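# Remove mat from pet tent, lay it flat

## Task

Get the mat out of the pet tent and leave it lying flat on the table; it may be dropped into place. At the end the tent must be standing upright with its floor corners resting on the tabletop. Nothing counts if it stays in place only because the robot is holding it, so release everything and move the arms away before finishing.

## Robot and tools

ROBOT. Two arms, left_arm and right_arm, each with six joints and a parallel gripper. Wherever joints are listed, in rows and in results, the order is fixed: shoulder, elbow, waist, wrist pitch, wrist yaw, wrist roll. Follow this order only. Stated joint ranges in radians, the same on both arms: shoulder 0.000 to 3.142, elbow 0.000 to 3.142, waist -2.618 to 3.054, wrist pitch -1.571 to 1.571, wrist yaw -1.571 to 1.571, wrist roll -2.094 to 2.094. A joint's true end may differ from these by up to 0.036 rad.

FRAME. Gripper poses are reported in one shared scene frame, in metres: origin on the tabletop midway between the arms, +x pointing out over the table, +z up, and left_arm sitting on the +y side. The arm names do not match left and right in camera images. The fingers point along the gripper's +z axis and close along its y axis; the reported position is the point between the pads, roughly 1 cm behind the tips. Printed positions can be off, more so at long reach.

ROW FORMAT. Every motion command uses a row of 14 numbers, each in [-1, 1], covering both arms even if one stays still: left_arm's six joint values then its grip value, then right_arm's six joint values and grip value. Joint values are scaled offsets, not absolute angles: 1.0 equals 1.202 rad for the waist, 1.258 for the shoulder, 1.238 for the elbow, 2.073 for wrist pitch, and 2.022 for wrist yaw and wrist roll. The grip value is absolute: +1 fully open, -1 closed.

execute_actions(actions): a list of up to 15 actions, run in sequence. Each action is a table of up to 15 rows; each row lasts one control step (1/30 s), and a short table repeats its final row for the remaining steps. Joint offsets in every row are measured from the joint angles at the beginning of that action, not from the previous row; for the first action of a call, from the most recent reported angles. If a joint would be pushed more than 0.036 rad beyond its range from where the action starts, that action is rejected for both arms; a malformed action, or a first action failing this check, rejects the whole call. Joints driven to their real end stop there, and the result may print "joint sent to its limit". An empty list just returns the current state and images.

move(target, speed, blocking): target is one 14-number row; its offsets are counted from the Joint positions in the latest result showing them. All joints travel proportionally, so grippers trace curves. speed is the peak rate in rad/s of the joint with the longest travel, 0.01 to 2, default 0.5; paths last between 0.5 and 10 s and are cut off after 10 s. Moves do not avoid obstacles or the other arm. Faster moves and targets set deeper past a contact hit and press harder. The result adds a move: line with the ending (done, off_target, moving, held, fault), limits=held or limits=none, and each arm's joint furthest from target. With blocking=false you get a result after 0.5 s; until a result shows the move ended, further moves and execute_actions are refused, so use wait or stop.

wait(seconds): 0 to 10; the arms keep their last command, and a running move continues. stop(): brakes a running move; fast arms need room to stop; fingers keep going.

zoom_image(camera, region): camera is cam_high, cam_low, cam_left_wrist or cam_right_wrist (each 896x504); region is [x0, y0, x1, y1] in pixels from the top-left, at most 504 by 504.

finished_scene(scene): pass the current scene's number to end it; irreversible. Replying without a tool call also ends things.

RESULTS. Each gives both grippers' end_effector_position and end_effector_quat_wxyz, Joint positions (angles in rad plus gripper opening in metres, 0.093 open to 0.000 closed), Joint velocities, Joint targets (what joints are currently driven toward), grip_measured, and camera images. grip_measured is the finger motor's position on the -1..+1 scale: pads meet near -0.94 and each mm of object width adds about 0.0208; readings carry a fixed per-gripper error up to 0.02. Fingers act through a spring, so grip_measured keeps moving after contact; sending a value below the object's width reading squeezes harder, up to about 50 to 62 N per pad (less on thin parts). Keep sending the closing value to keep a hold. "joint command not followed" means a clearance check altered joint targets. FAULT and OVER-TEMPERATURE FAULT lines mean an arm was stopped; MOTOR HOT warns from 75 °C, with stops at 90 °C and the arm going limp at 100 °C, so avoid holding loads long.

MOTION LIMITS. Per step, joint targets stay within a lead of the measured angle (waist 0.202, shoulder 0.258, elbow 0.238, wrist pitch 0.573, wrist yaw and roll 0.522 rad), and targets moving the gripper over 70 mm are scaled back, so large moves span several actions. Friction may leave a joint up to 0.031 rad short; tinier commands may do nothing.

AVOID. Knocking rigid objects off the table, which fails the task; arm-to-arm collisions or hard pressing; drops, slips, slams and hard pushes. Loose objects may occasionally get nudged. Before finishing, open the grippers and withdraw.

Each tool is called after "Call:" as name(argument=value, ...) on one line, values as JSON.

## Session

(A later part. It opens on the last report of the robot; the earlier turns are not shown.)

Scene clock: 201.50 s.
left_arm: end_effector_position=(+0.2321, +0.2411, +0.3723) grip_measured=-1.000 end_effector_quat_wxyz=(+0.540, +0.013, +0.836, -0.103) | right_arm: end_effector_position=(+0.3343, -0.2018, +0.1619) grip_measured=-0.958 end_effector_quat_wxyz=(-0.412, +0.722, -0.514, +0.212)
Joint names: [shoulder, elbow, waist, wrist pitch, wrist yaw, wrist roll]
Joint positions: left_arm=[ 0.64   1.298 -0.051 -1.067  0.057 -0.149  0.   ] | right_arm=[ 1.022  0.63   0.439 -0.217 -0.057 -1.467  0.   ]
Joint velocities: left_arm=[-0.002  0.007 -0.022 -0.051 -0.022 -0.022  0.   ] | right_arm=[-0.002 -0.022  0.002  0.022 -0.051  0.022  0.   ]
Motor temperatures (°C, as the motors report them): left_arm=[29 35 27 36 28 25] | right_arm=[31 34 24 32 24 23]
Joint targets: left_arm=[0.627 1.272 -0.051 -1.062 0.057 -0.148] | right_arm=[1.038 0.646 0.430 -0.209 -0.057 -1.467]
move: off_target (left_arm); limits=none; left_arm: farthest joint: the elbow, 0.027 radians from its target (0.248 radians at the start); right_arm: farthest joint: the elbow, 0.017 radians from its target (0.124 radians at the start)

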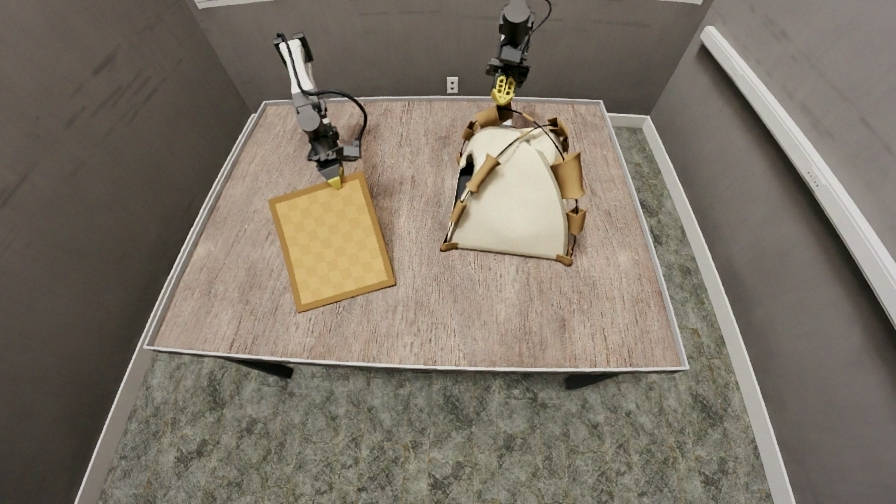

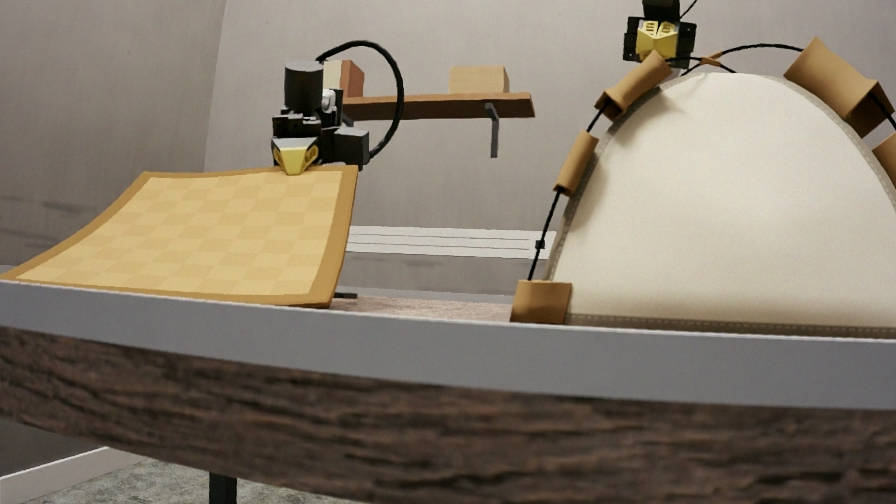

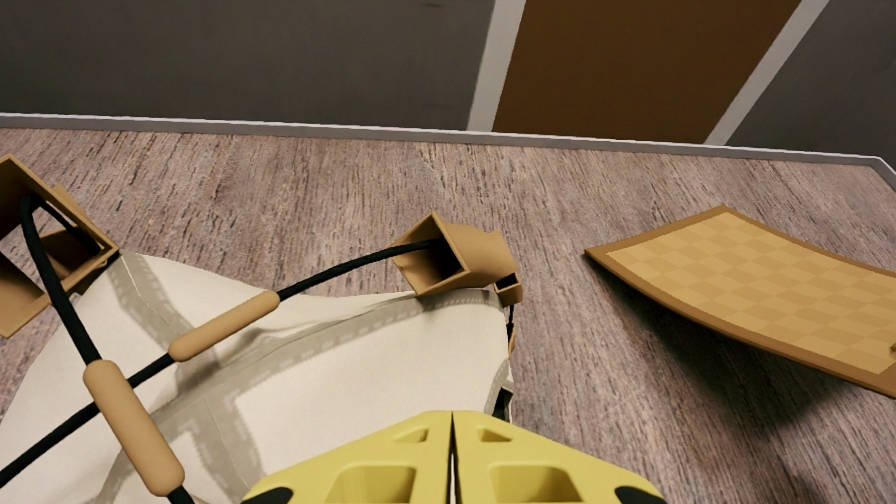

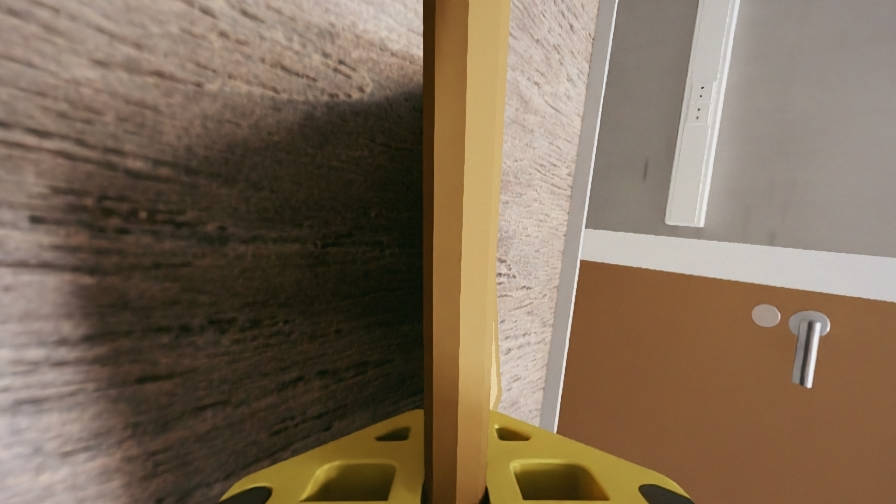

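Call:
move(target=[-0.35,-0.3,0.1,-0.15,0,0,-1,0.17,-0.245,0,0.215,0,0,-1], speed=0.3)

Call:
move(target=[0,0,0,0,0,0,-1,-0.75,0.02,0,-0.55,0,0,-0.3], speed=0.5)

Call:
move(target=[0,0,0,0,0,0,-1,0,0.3,0.75,0.2,0,0.72,1], speed=0.8)

Scene clock: 208.43 s.
left_arm: end_effector_position=(+0.1667, +0.2698, +0.3059) grip_measured=-1.000 end_effector_quat_wxyz=(+0.579, -0.040, +0.813, -0.059) | right_arm: end_effector_position=(+0.3313, -0.2031, +0.0681) grip_measured=-0.958 end_effector_quat_wxyz=(-0.399, +0.728, -0.518, +0.204)
Joint names: [shoulder, elbow, waist, wrist pitch, wrist yaw, wrist roll]
Joint positions: left_arm=[ 0.204  1.002  0.063 -1.127  0.023 -0.144  0.   ] | right_arm=[ 1.218  0.35   0.439  0.227 -0.057 -1.467  0.   ]
Joint velocities: left_arm=[-0.012 -0.007 -0.002 -0.051 -0.007  0.11   0.   ] | right_arm=[-0.002  0.002  0.012 -0.037  0.022 -0.022  0.   ]
Motor temperatures (°C, as the motors report them): left_arm=[29 34 27 37 28 25] | right_arm=[30 35 24 33 24 23]
Joint targets: left_arm=[0.199 0.927 0.069 -1.378 0.057 -0.149] | right_arm=[1.236 0.327 0.439 0.228 -0.057 -1.467]
move: off_target (left_arm, right_arm); limits=none; left_arm: farthest joint: the wrist pitch, 0.251 radians from its target (0.311 radians at the start); right_arm: farthest joint: the elbow, 0.023 radians from its target (0.303 radians at the start)

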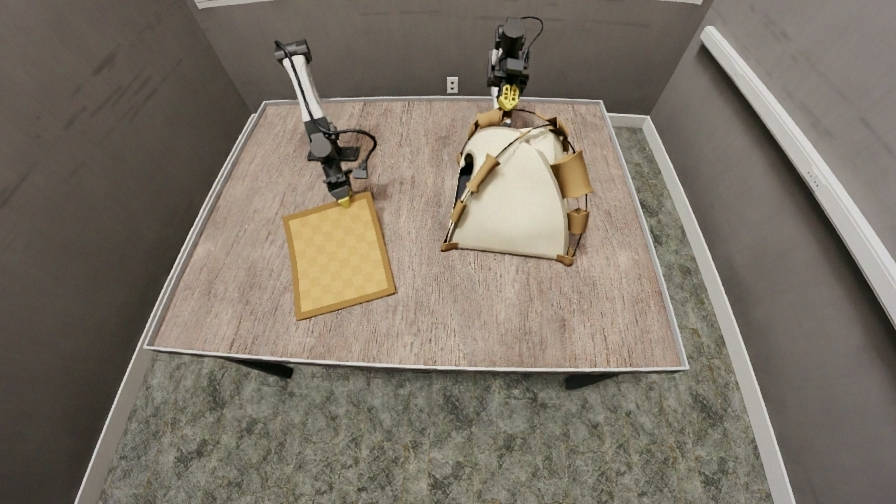

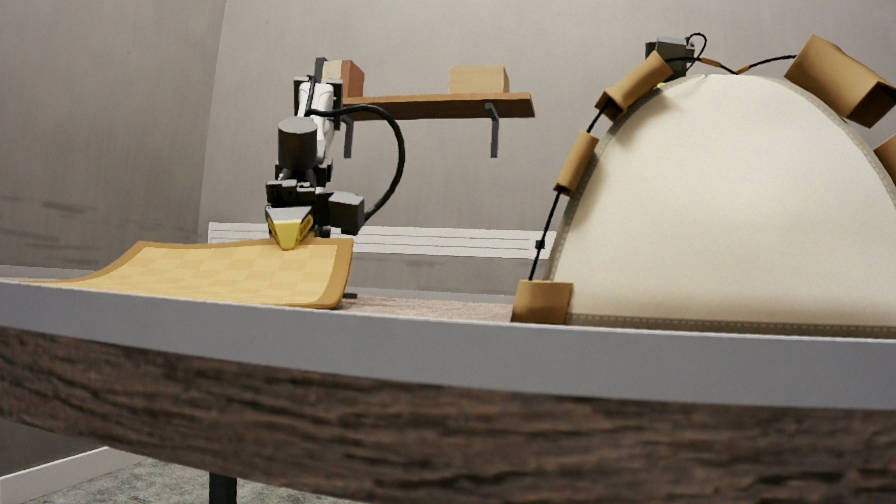

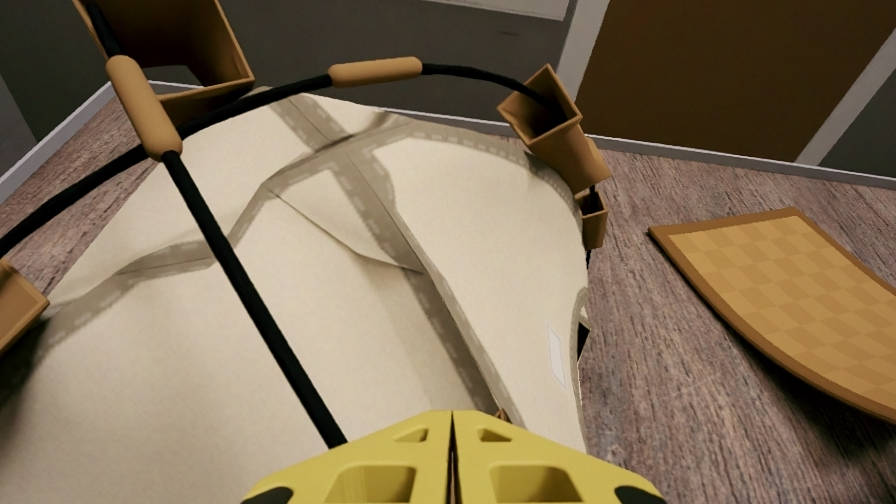

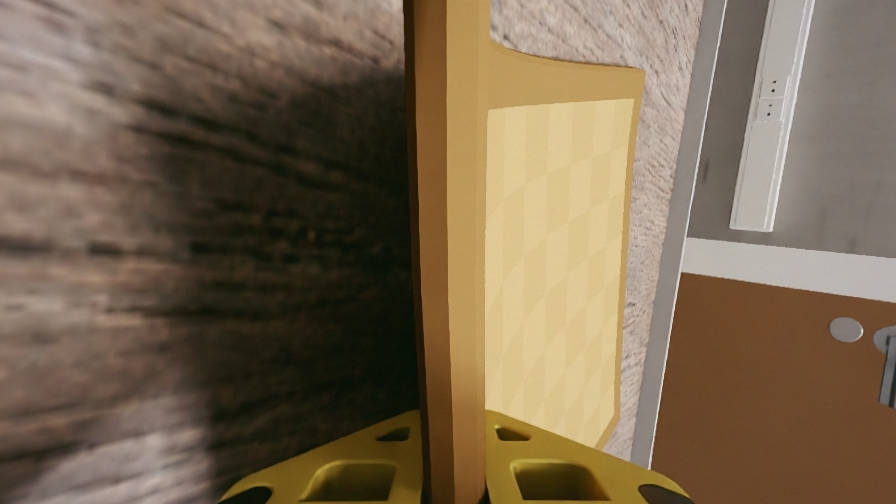

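Scene clock: 211.47 s.
left_arm: end_effector_position=(+0.1691, +0.2699, +0.3134) grip_measured=-1.000 end_effector_quat_wxyz=(+0.592, -0.040, +0.803, -0.060) | right_arm: end_effector_position=(+0.1898, -0.2645, +0.0894) grip_measured=-0.303 end_effector_quat_wxyz=(-0.330, +0.756, -0.542, +0.162)
Joint names: [shoulder, elbow, waist, wrist pitch, wrist yaw, wrist roll]
Joint positions: left_arm=[ 0.204  1.002  0.063 -1.095  0.022 -0.144  0.   ] | right_arm=[ 0.293  0.362  0.439 -0.889 -0.057 -1.467  0.031]
Joint velocities: left_arm=[-0.012 -0.007 -0.002 -0.007 -0.066 -0.066  0.   ] | right_arm=[ 0.007 -0.007 -0.007 -0.051  0.066  0.022 -0.   ]
Motor temperatures (°C, as the motors report them): left_arm=[29 34 27 37 28 25] | right_arm=[30 35 24 33 24 23]
Joint targets: left_arm=[0.204 1.002 0.063 -1.127 0.023 -0.144] | right_arm=[0.275 0.374 0.439 -0.913 -0.057 -1.467]
move: off_target (left_arm, right_arm); limits=none; left_arm: farthest joint: the wrist pitch, 0.032 radians from its target (0.000 radians at the start); right_arm: farthest joint: the wrist pitch, 0.024 radians from its target (1.141 radians at the start)

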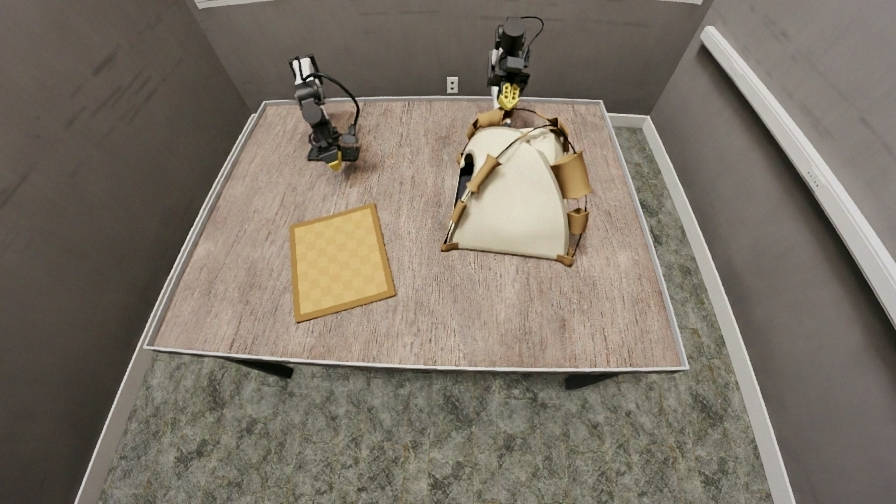

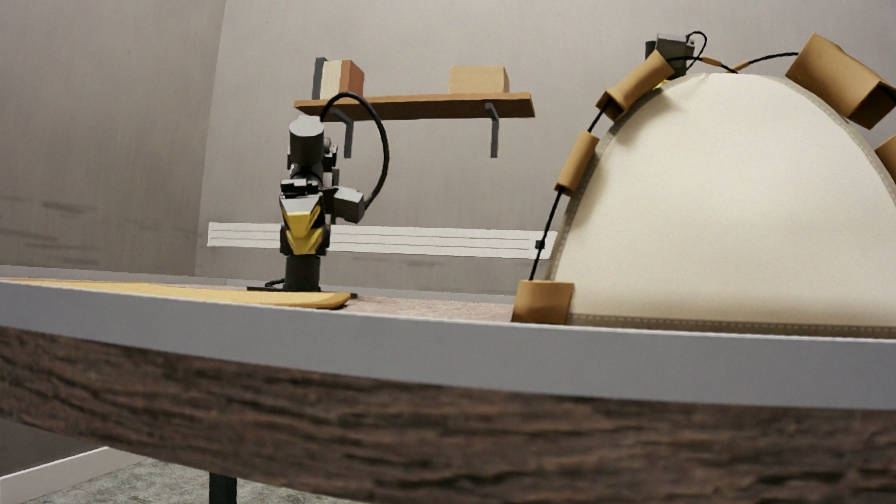

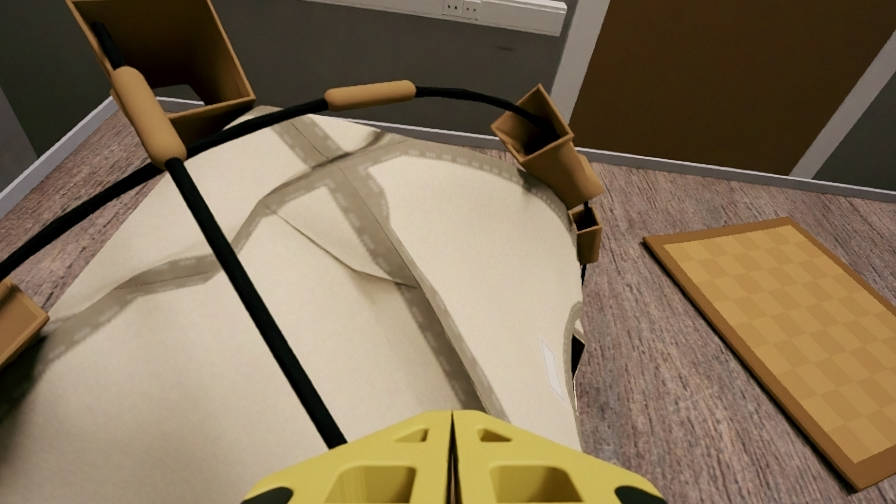

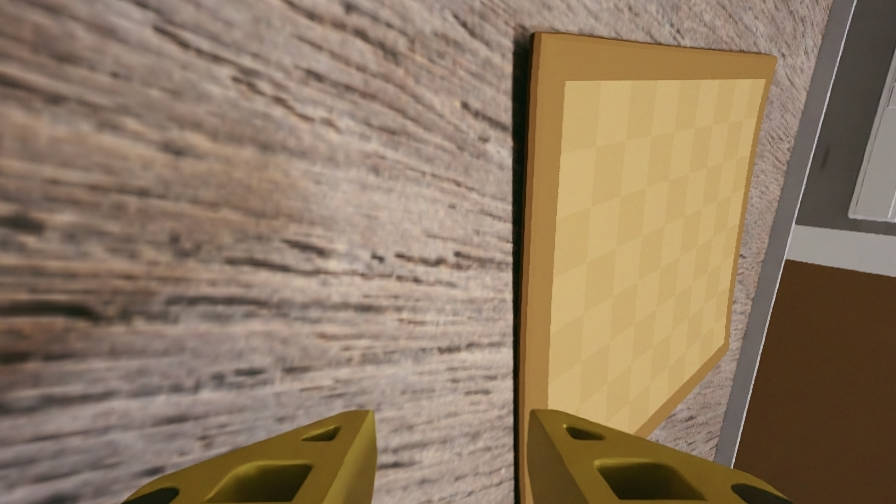

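Scene clock: 214.17 s.
left_arm: end_effector_position=(+0.1696, +0.2698, +0.3150) grip_measured=-1.000 end_effector_quat_wxyz=(+0.594, -0.040, +0.801, -0.060) | right_arm: end_effector_position=(+0.0809, -0.1400, +0.3368) grip_measured=+1.000 end_effector_quat_wxyz=(+0.543, -0.458, +0.557, +0.430)
Joint names: [shoulder, elbow, waist, wrist pitch, wrist yaw, wrist roll]
Joint positions: left_arm=[ 0.204  1.002  0.063 -1.088  0.022 -0.144  0.   ] | right_arm=[ 0.293  0.723  1.332 -0.47  -0.057 -0.02   0.093]
Joint velocities: left_arm=[ 0.002  0.002 -0.022 -0.051  0.022 -0.037  0.   ] | right_arm=[ 0.002 -0.012 -0.002 -0.051 -0.007 -0.022  0.   ]
Motor temperatures (°C, as the motors report them): left_arm=[29 34 27 38 27 25] | right_arm=[30 35 24 33 24 23]
Joint targets: left_arm=[0.204 1.002 0.063 -1.095 0.022 -0.144] | right_arm=[0.293 0.733 1.341 -0.475 -0.057 -0.011]
move: done; limits=none; left_arm: farthest joint: the wrist pitch, 0.007 radians from its target (0.000 radians at the start); right_arm: farthest joint: the elbow, 0.010 radians from its target (0.372 radians at the start)

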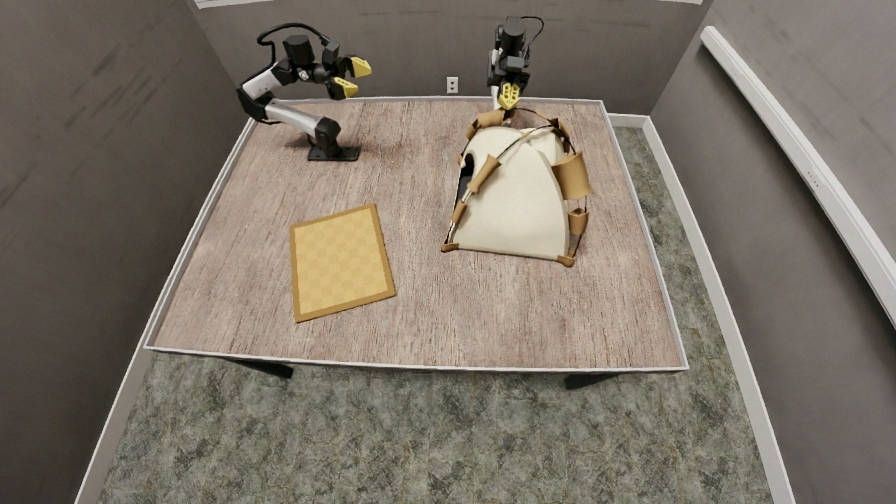

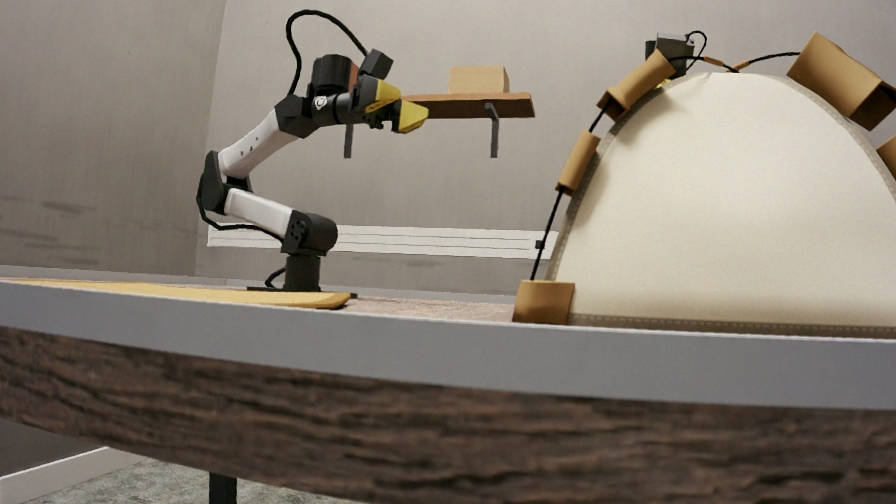

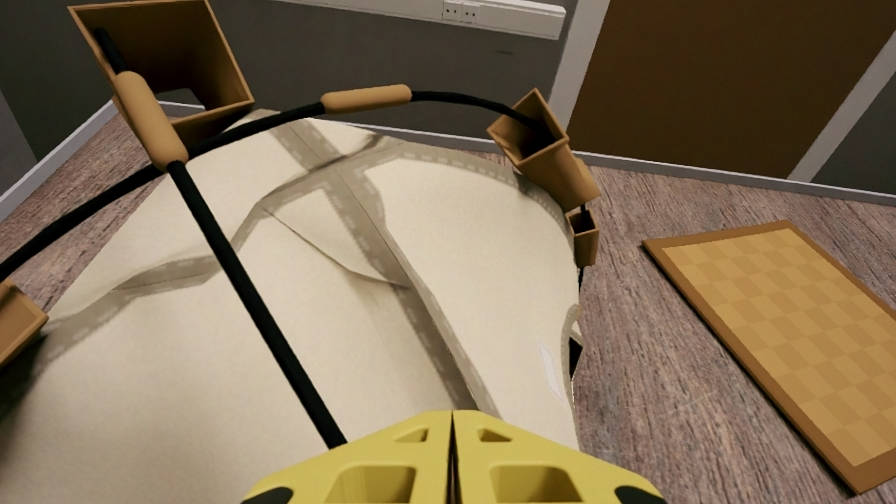

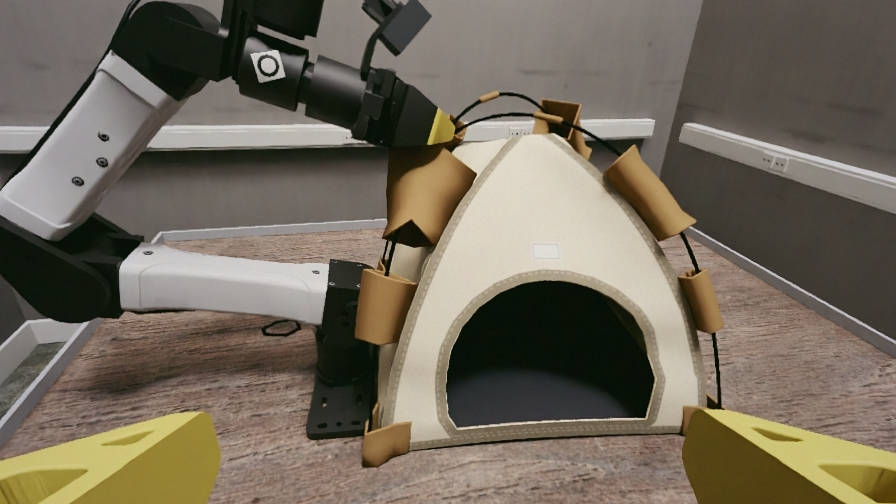

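Call:
move(target=[0.1,0.5,0.03,-0.1,0,0,0.6,0,0,0,0,0,0,1])

Call:
move(target=[0.5,0.03,0,-0.1,0,0,0.6,0,0,0,0,0,0,1])

Scene clock: 219.63 s.
left_arm: end_effector_position=(+0.0705, +0.2728, +0.4511) grip_measured=+0.597 end_effector_quat_wxyz=(+0.710, -0.041, +0.701, -0.061) | right_arm: end_effector_position=(+0.0809, -0.1399, +0.3378) grip_measured=+1.000 end_effector_quat_wxyz=(+0.544, -0.457, +0.556, +0.432)
Joint names: [shoulder, elbow, waist, wrist pitch, wrist yaw, wrist roll]
Joint positions: left_arm=[ 0.316  1.602  0.089 -1.272  0.025 -0.144  0.074] | right_arm=[ 0.293  0.723  1.332 -0.466 -0.057 -0.019  0.093]
Joint velocities: left_arm=[-0.007 -0.007 -0.027 -0.051 -0.007  0.081 -0.   ] | right_arm=[-0.002 -0.002  0.012 -0.022 -0.037  0.037  0.   ]
Motor temperatures (°C, as the motors report them): left_arm=[29 34 27 38 27 25] | right_arm=[30 35 24 34 24 23]
Joint targets: left_arm=[0.330 1.621 0.099 -1.296 0.022 -0.144] | right_arm=[0.293 0.723 1.332 -0.470 -0.057 -0.020]
move: off_target (left_arm); limits=none; left_arm: farthest joint: the wrist pitch, 0.024 radians from its target (0.207 radians at the start); right_arm: farthest joint: the wrist pitch, 0.004 radians from its target (0.000 radians at the start)

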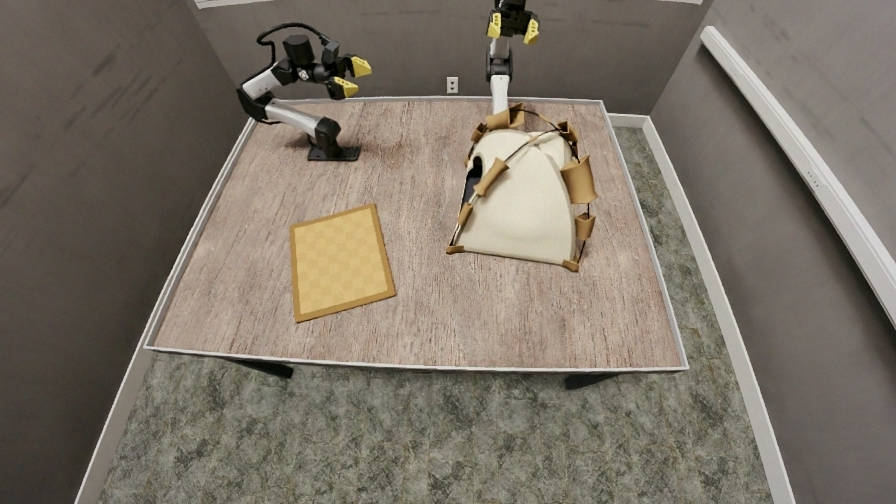

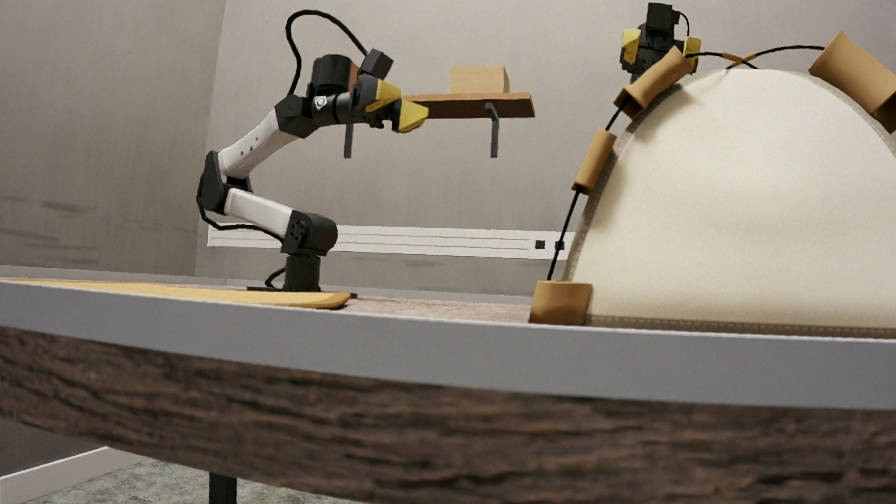

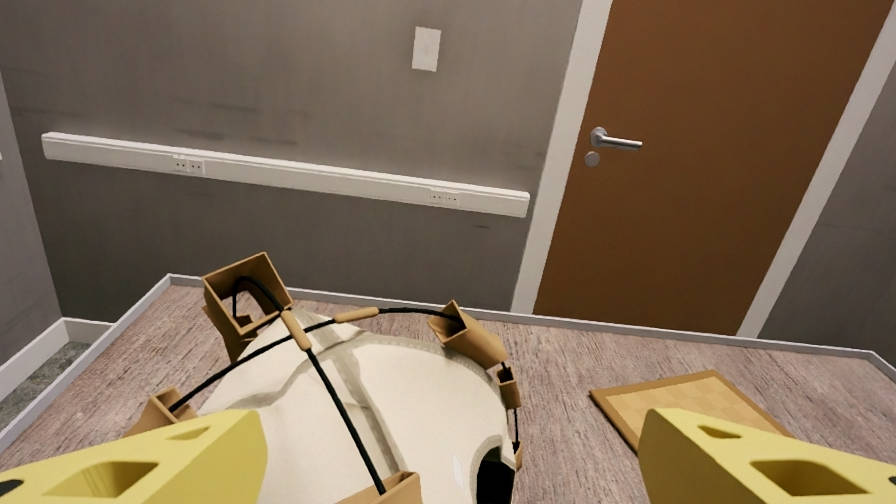

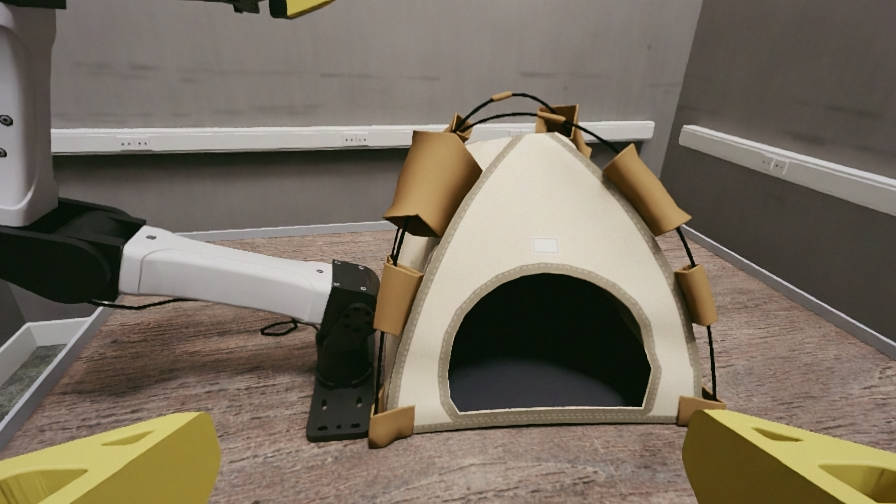

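Scene clock: 221.57 s.
left_arm: end_effector_position=(+0.2386, +0.2724, +0.3561) grip_measured=+0.597 end_effector_quat_wxyz=(+0.382, -0.061, +0.921, -0.040) | right_arm: end_effector_position=(+0.0809, -0.1399, +0.3388) grip_measured=+1.000 end_effector_quat_wxyz=(+0.545, -0.456, +0.555, +0.432)
Joint names: [shoulder, elbow, waist, wrist pitch, wrist yaw, wrist roll]
Joint positions: left_arm=[ 0.943  1.617  0.089 -1.457  0.025 -0.144  0.074] | right_arm=[ 0.293  0.723  1.332 -0.462 -0.057 -0.019  0.093]
Joint velocities: left_arm=[ 0.002  0.007 -0.007 -0.007 -0.037 -0.051  0.001] | right_arm=[ 0.002  0.017 -0.017 -0.022 -0.051 -0.051  0.   ]
Motor temperatures (°C, as the motors report them): left_arm=[29 34 27 38 27 25] | right_arm=[30 35 24 34 24 23]
Joint targets: left_arm=[0.945 1.640 0.089 -1.479 0.025 -0.144] | right_arm=[0.293 0.723 1.332 -0.466 -0.057 -0.019]
move: off_target (left_arm); limits=none; left_arm: farthest joint: the wrist pitch, 0.023 radians from its target (0.208 radians at the start); right_arm: farthest joint: the wrist pitch, 0.004 radians from its target (0.000 radians at the start)

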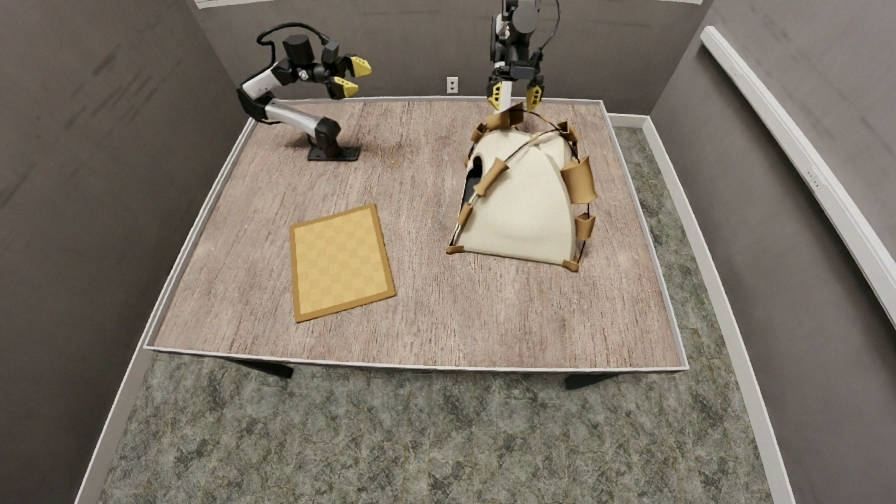

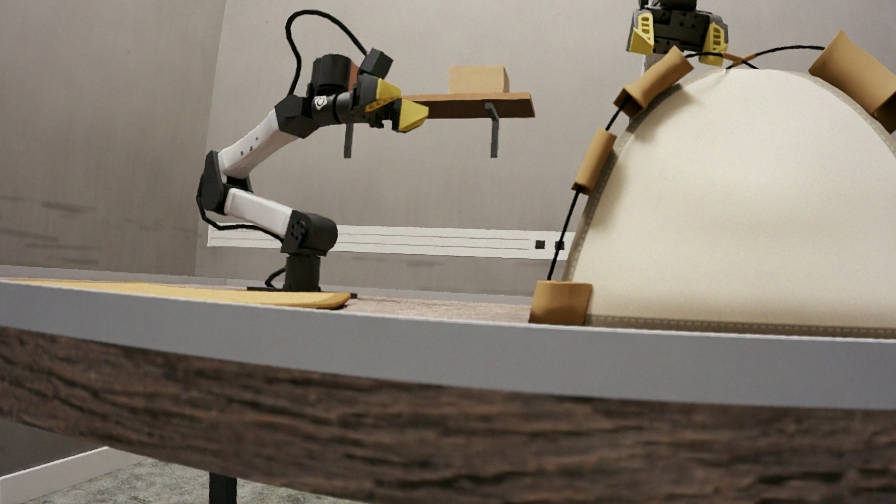

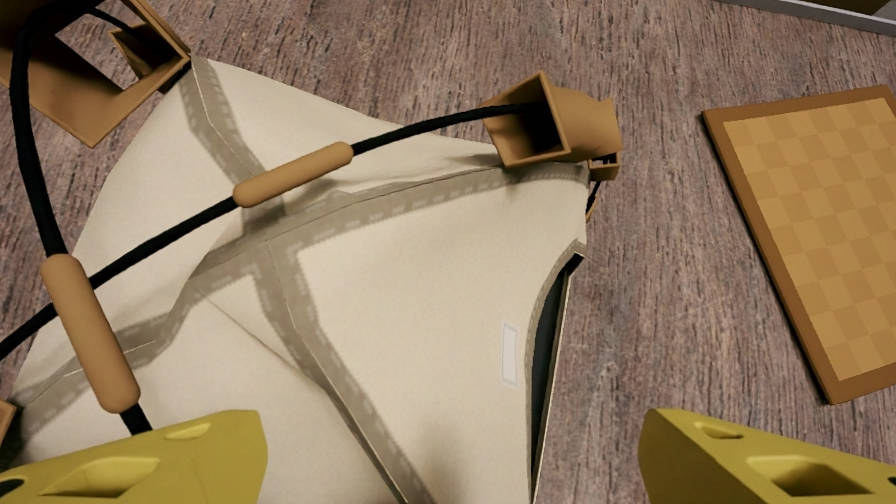

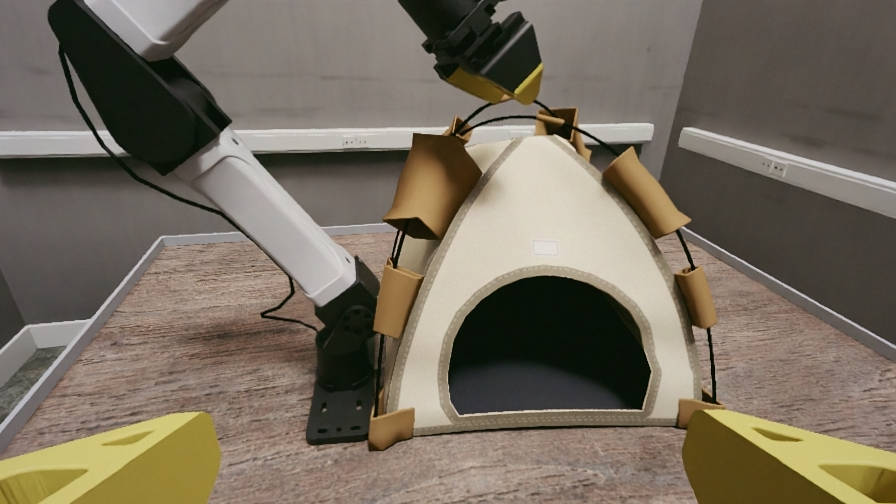

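Call:
move(target=[0,0,0.2,0,0,0,0.6,0,0,0,0,0,0,1])

Scene clock: 230.73 s.
left_arm: end_effector_position=(+0.2346, +0.3158, +0.3561) grip_measured=+0.597 end_effector_quat_wxyz=(+0.384, -0.166, +0.908, +0.004) | right_arm: end_effector_position=(+0.0809, -0.1399, +0.3398) grip_measured=+1.000 end_effector_quat_wxyz=(+0.547, -0.455, +0.554, +0.433)
Joint names: [shoulder, elbow, waist, wrist pitch, wrist yaw, wrist roll]
Joint positions: left_arm=[ 0.943  1.617  0.319 -1.457  0.026 -0.144  0.074] | right_arm=[ 0.293  0.723  1.332 -0.458 -0.057 -0.019  0.093]
Joint velocities: left_arm=[-0.012  0.002  0.012  0.022 -0.037  0.066 -0.   ] | right_arm=[ 0.017  0.012 -0.012  0.007  0.037  0.007  0.   ]
Motor temperatures (°C, as the motors report them): left_arm=[29 35 26 38 27 25] | right_arm=[30 35 24 35 24 23]
Joint targets: left_arm=[0.943 1.617 0.329 -1.457 0.025 -0.144] | right_arm=[0.293 0.723 1.332 -0.462 -0.057 -0.019]
move: done; limits=none; left_arm: farthest joint: the waist, 0.011 radians from its target (0.241 radians at the start); right_arm: farthest joint: the wrist pitch, 0.004 radians from its target (0.000 radians at the start)

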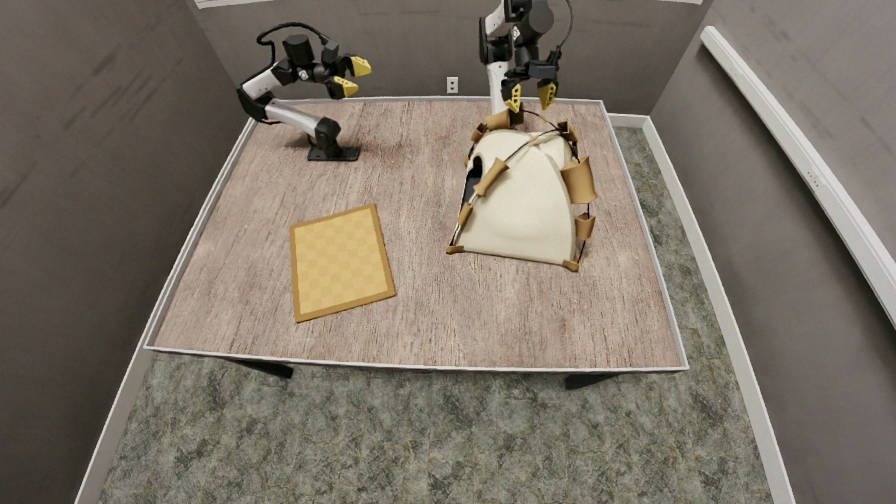

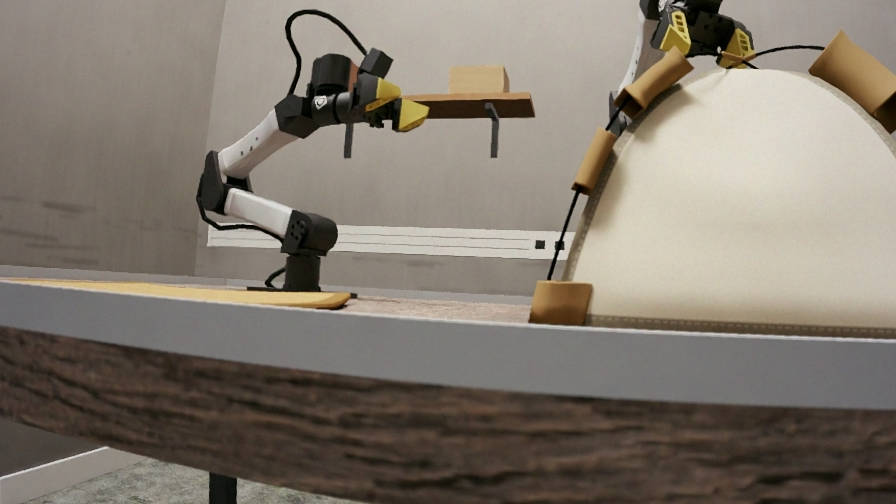

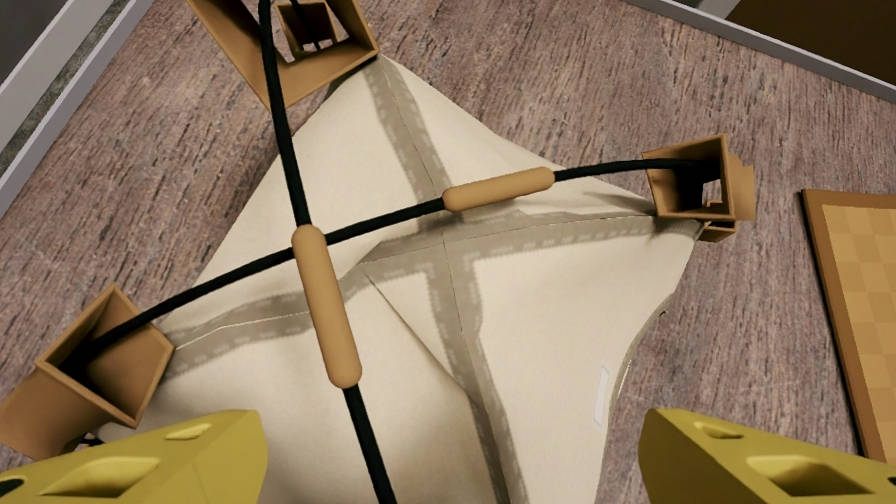

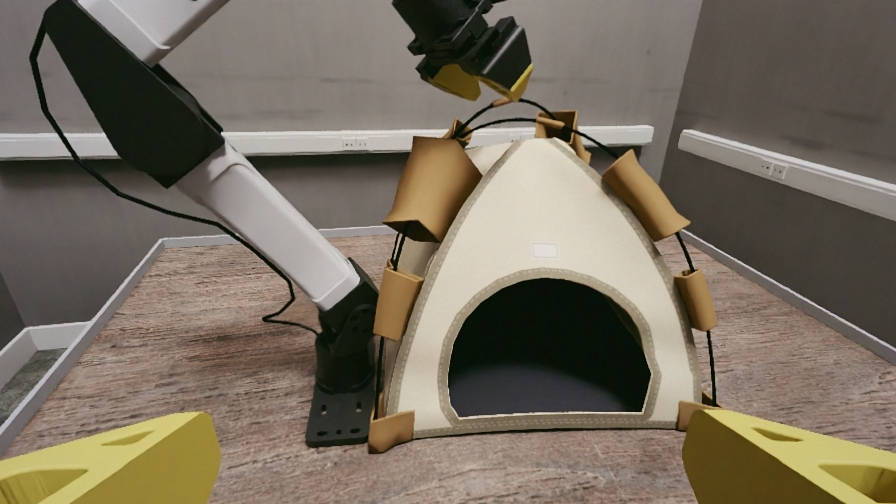

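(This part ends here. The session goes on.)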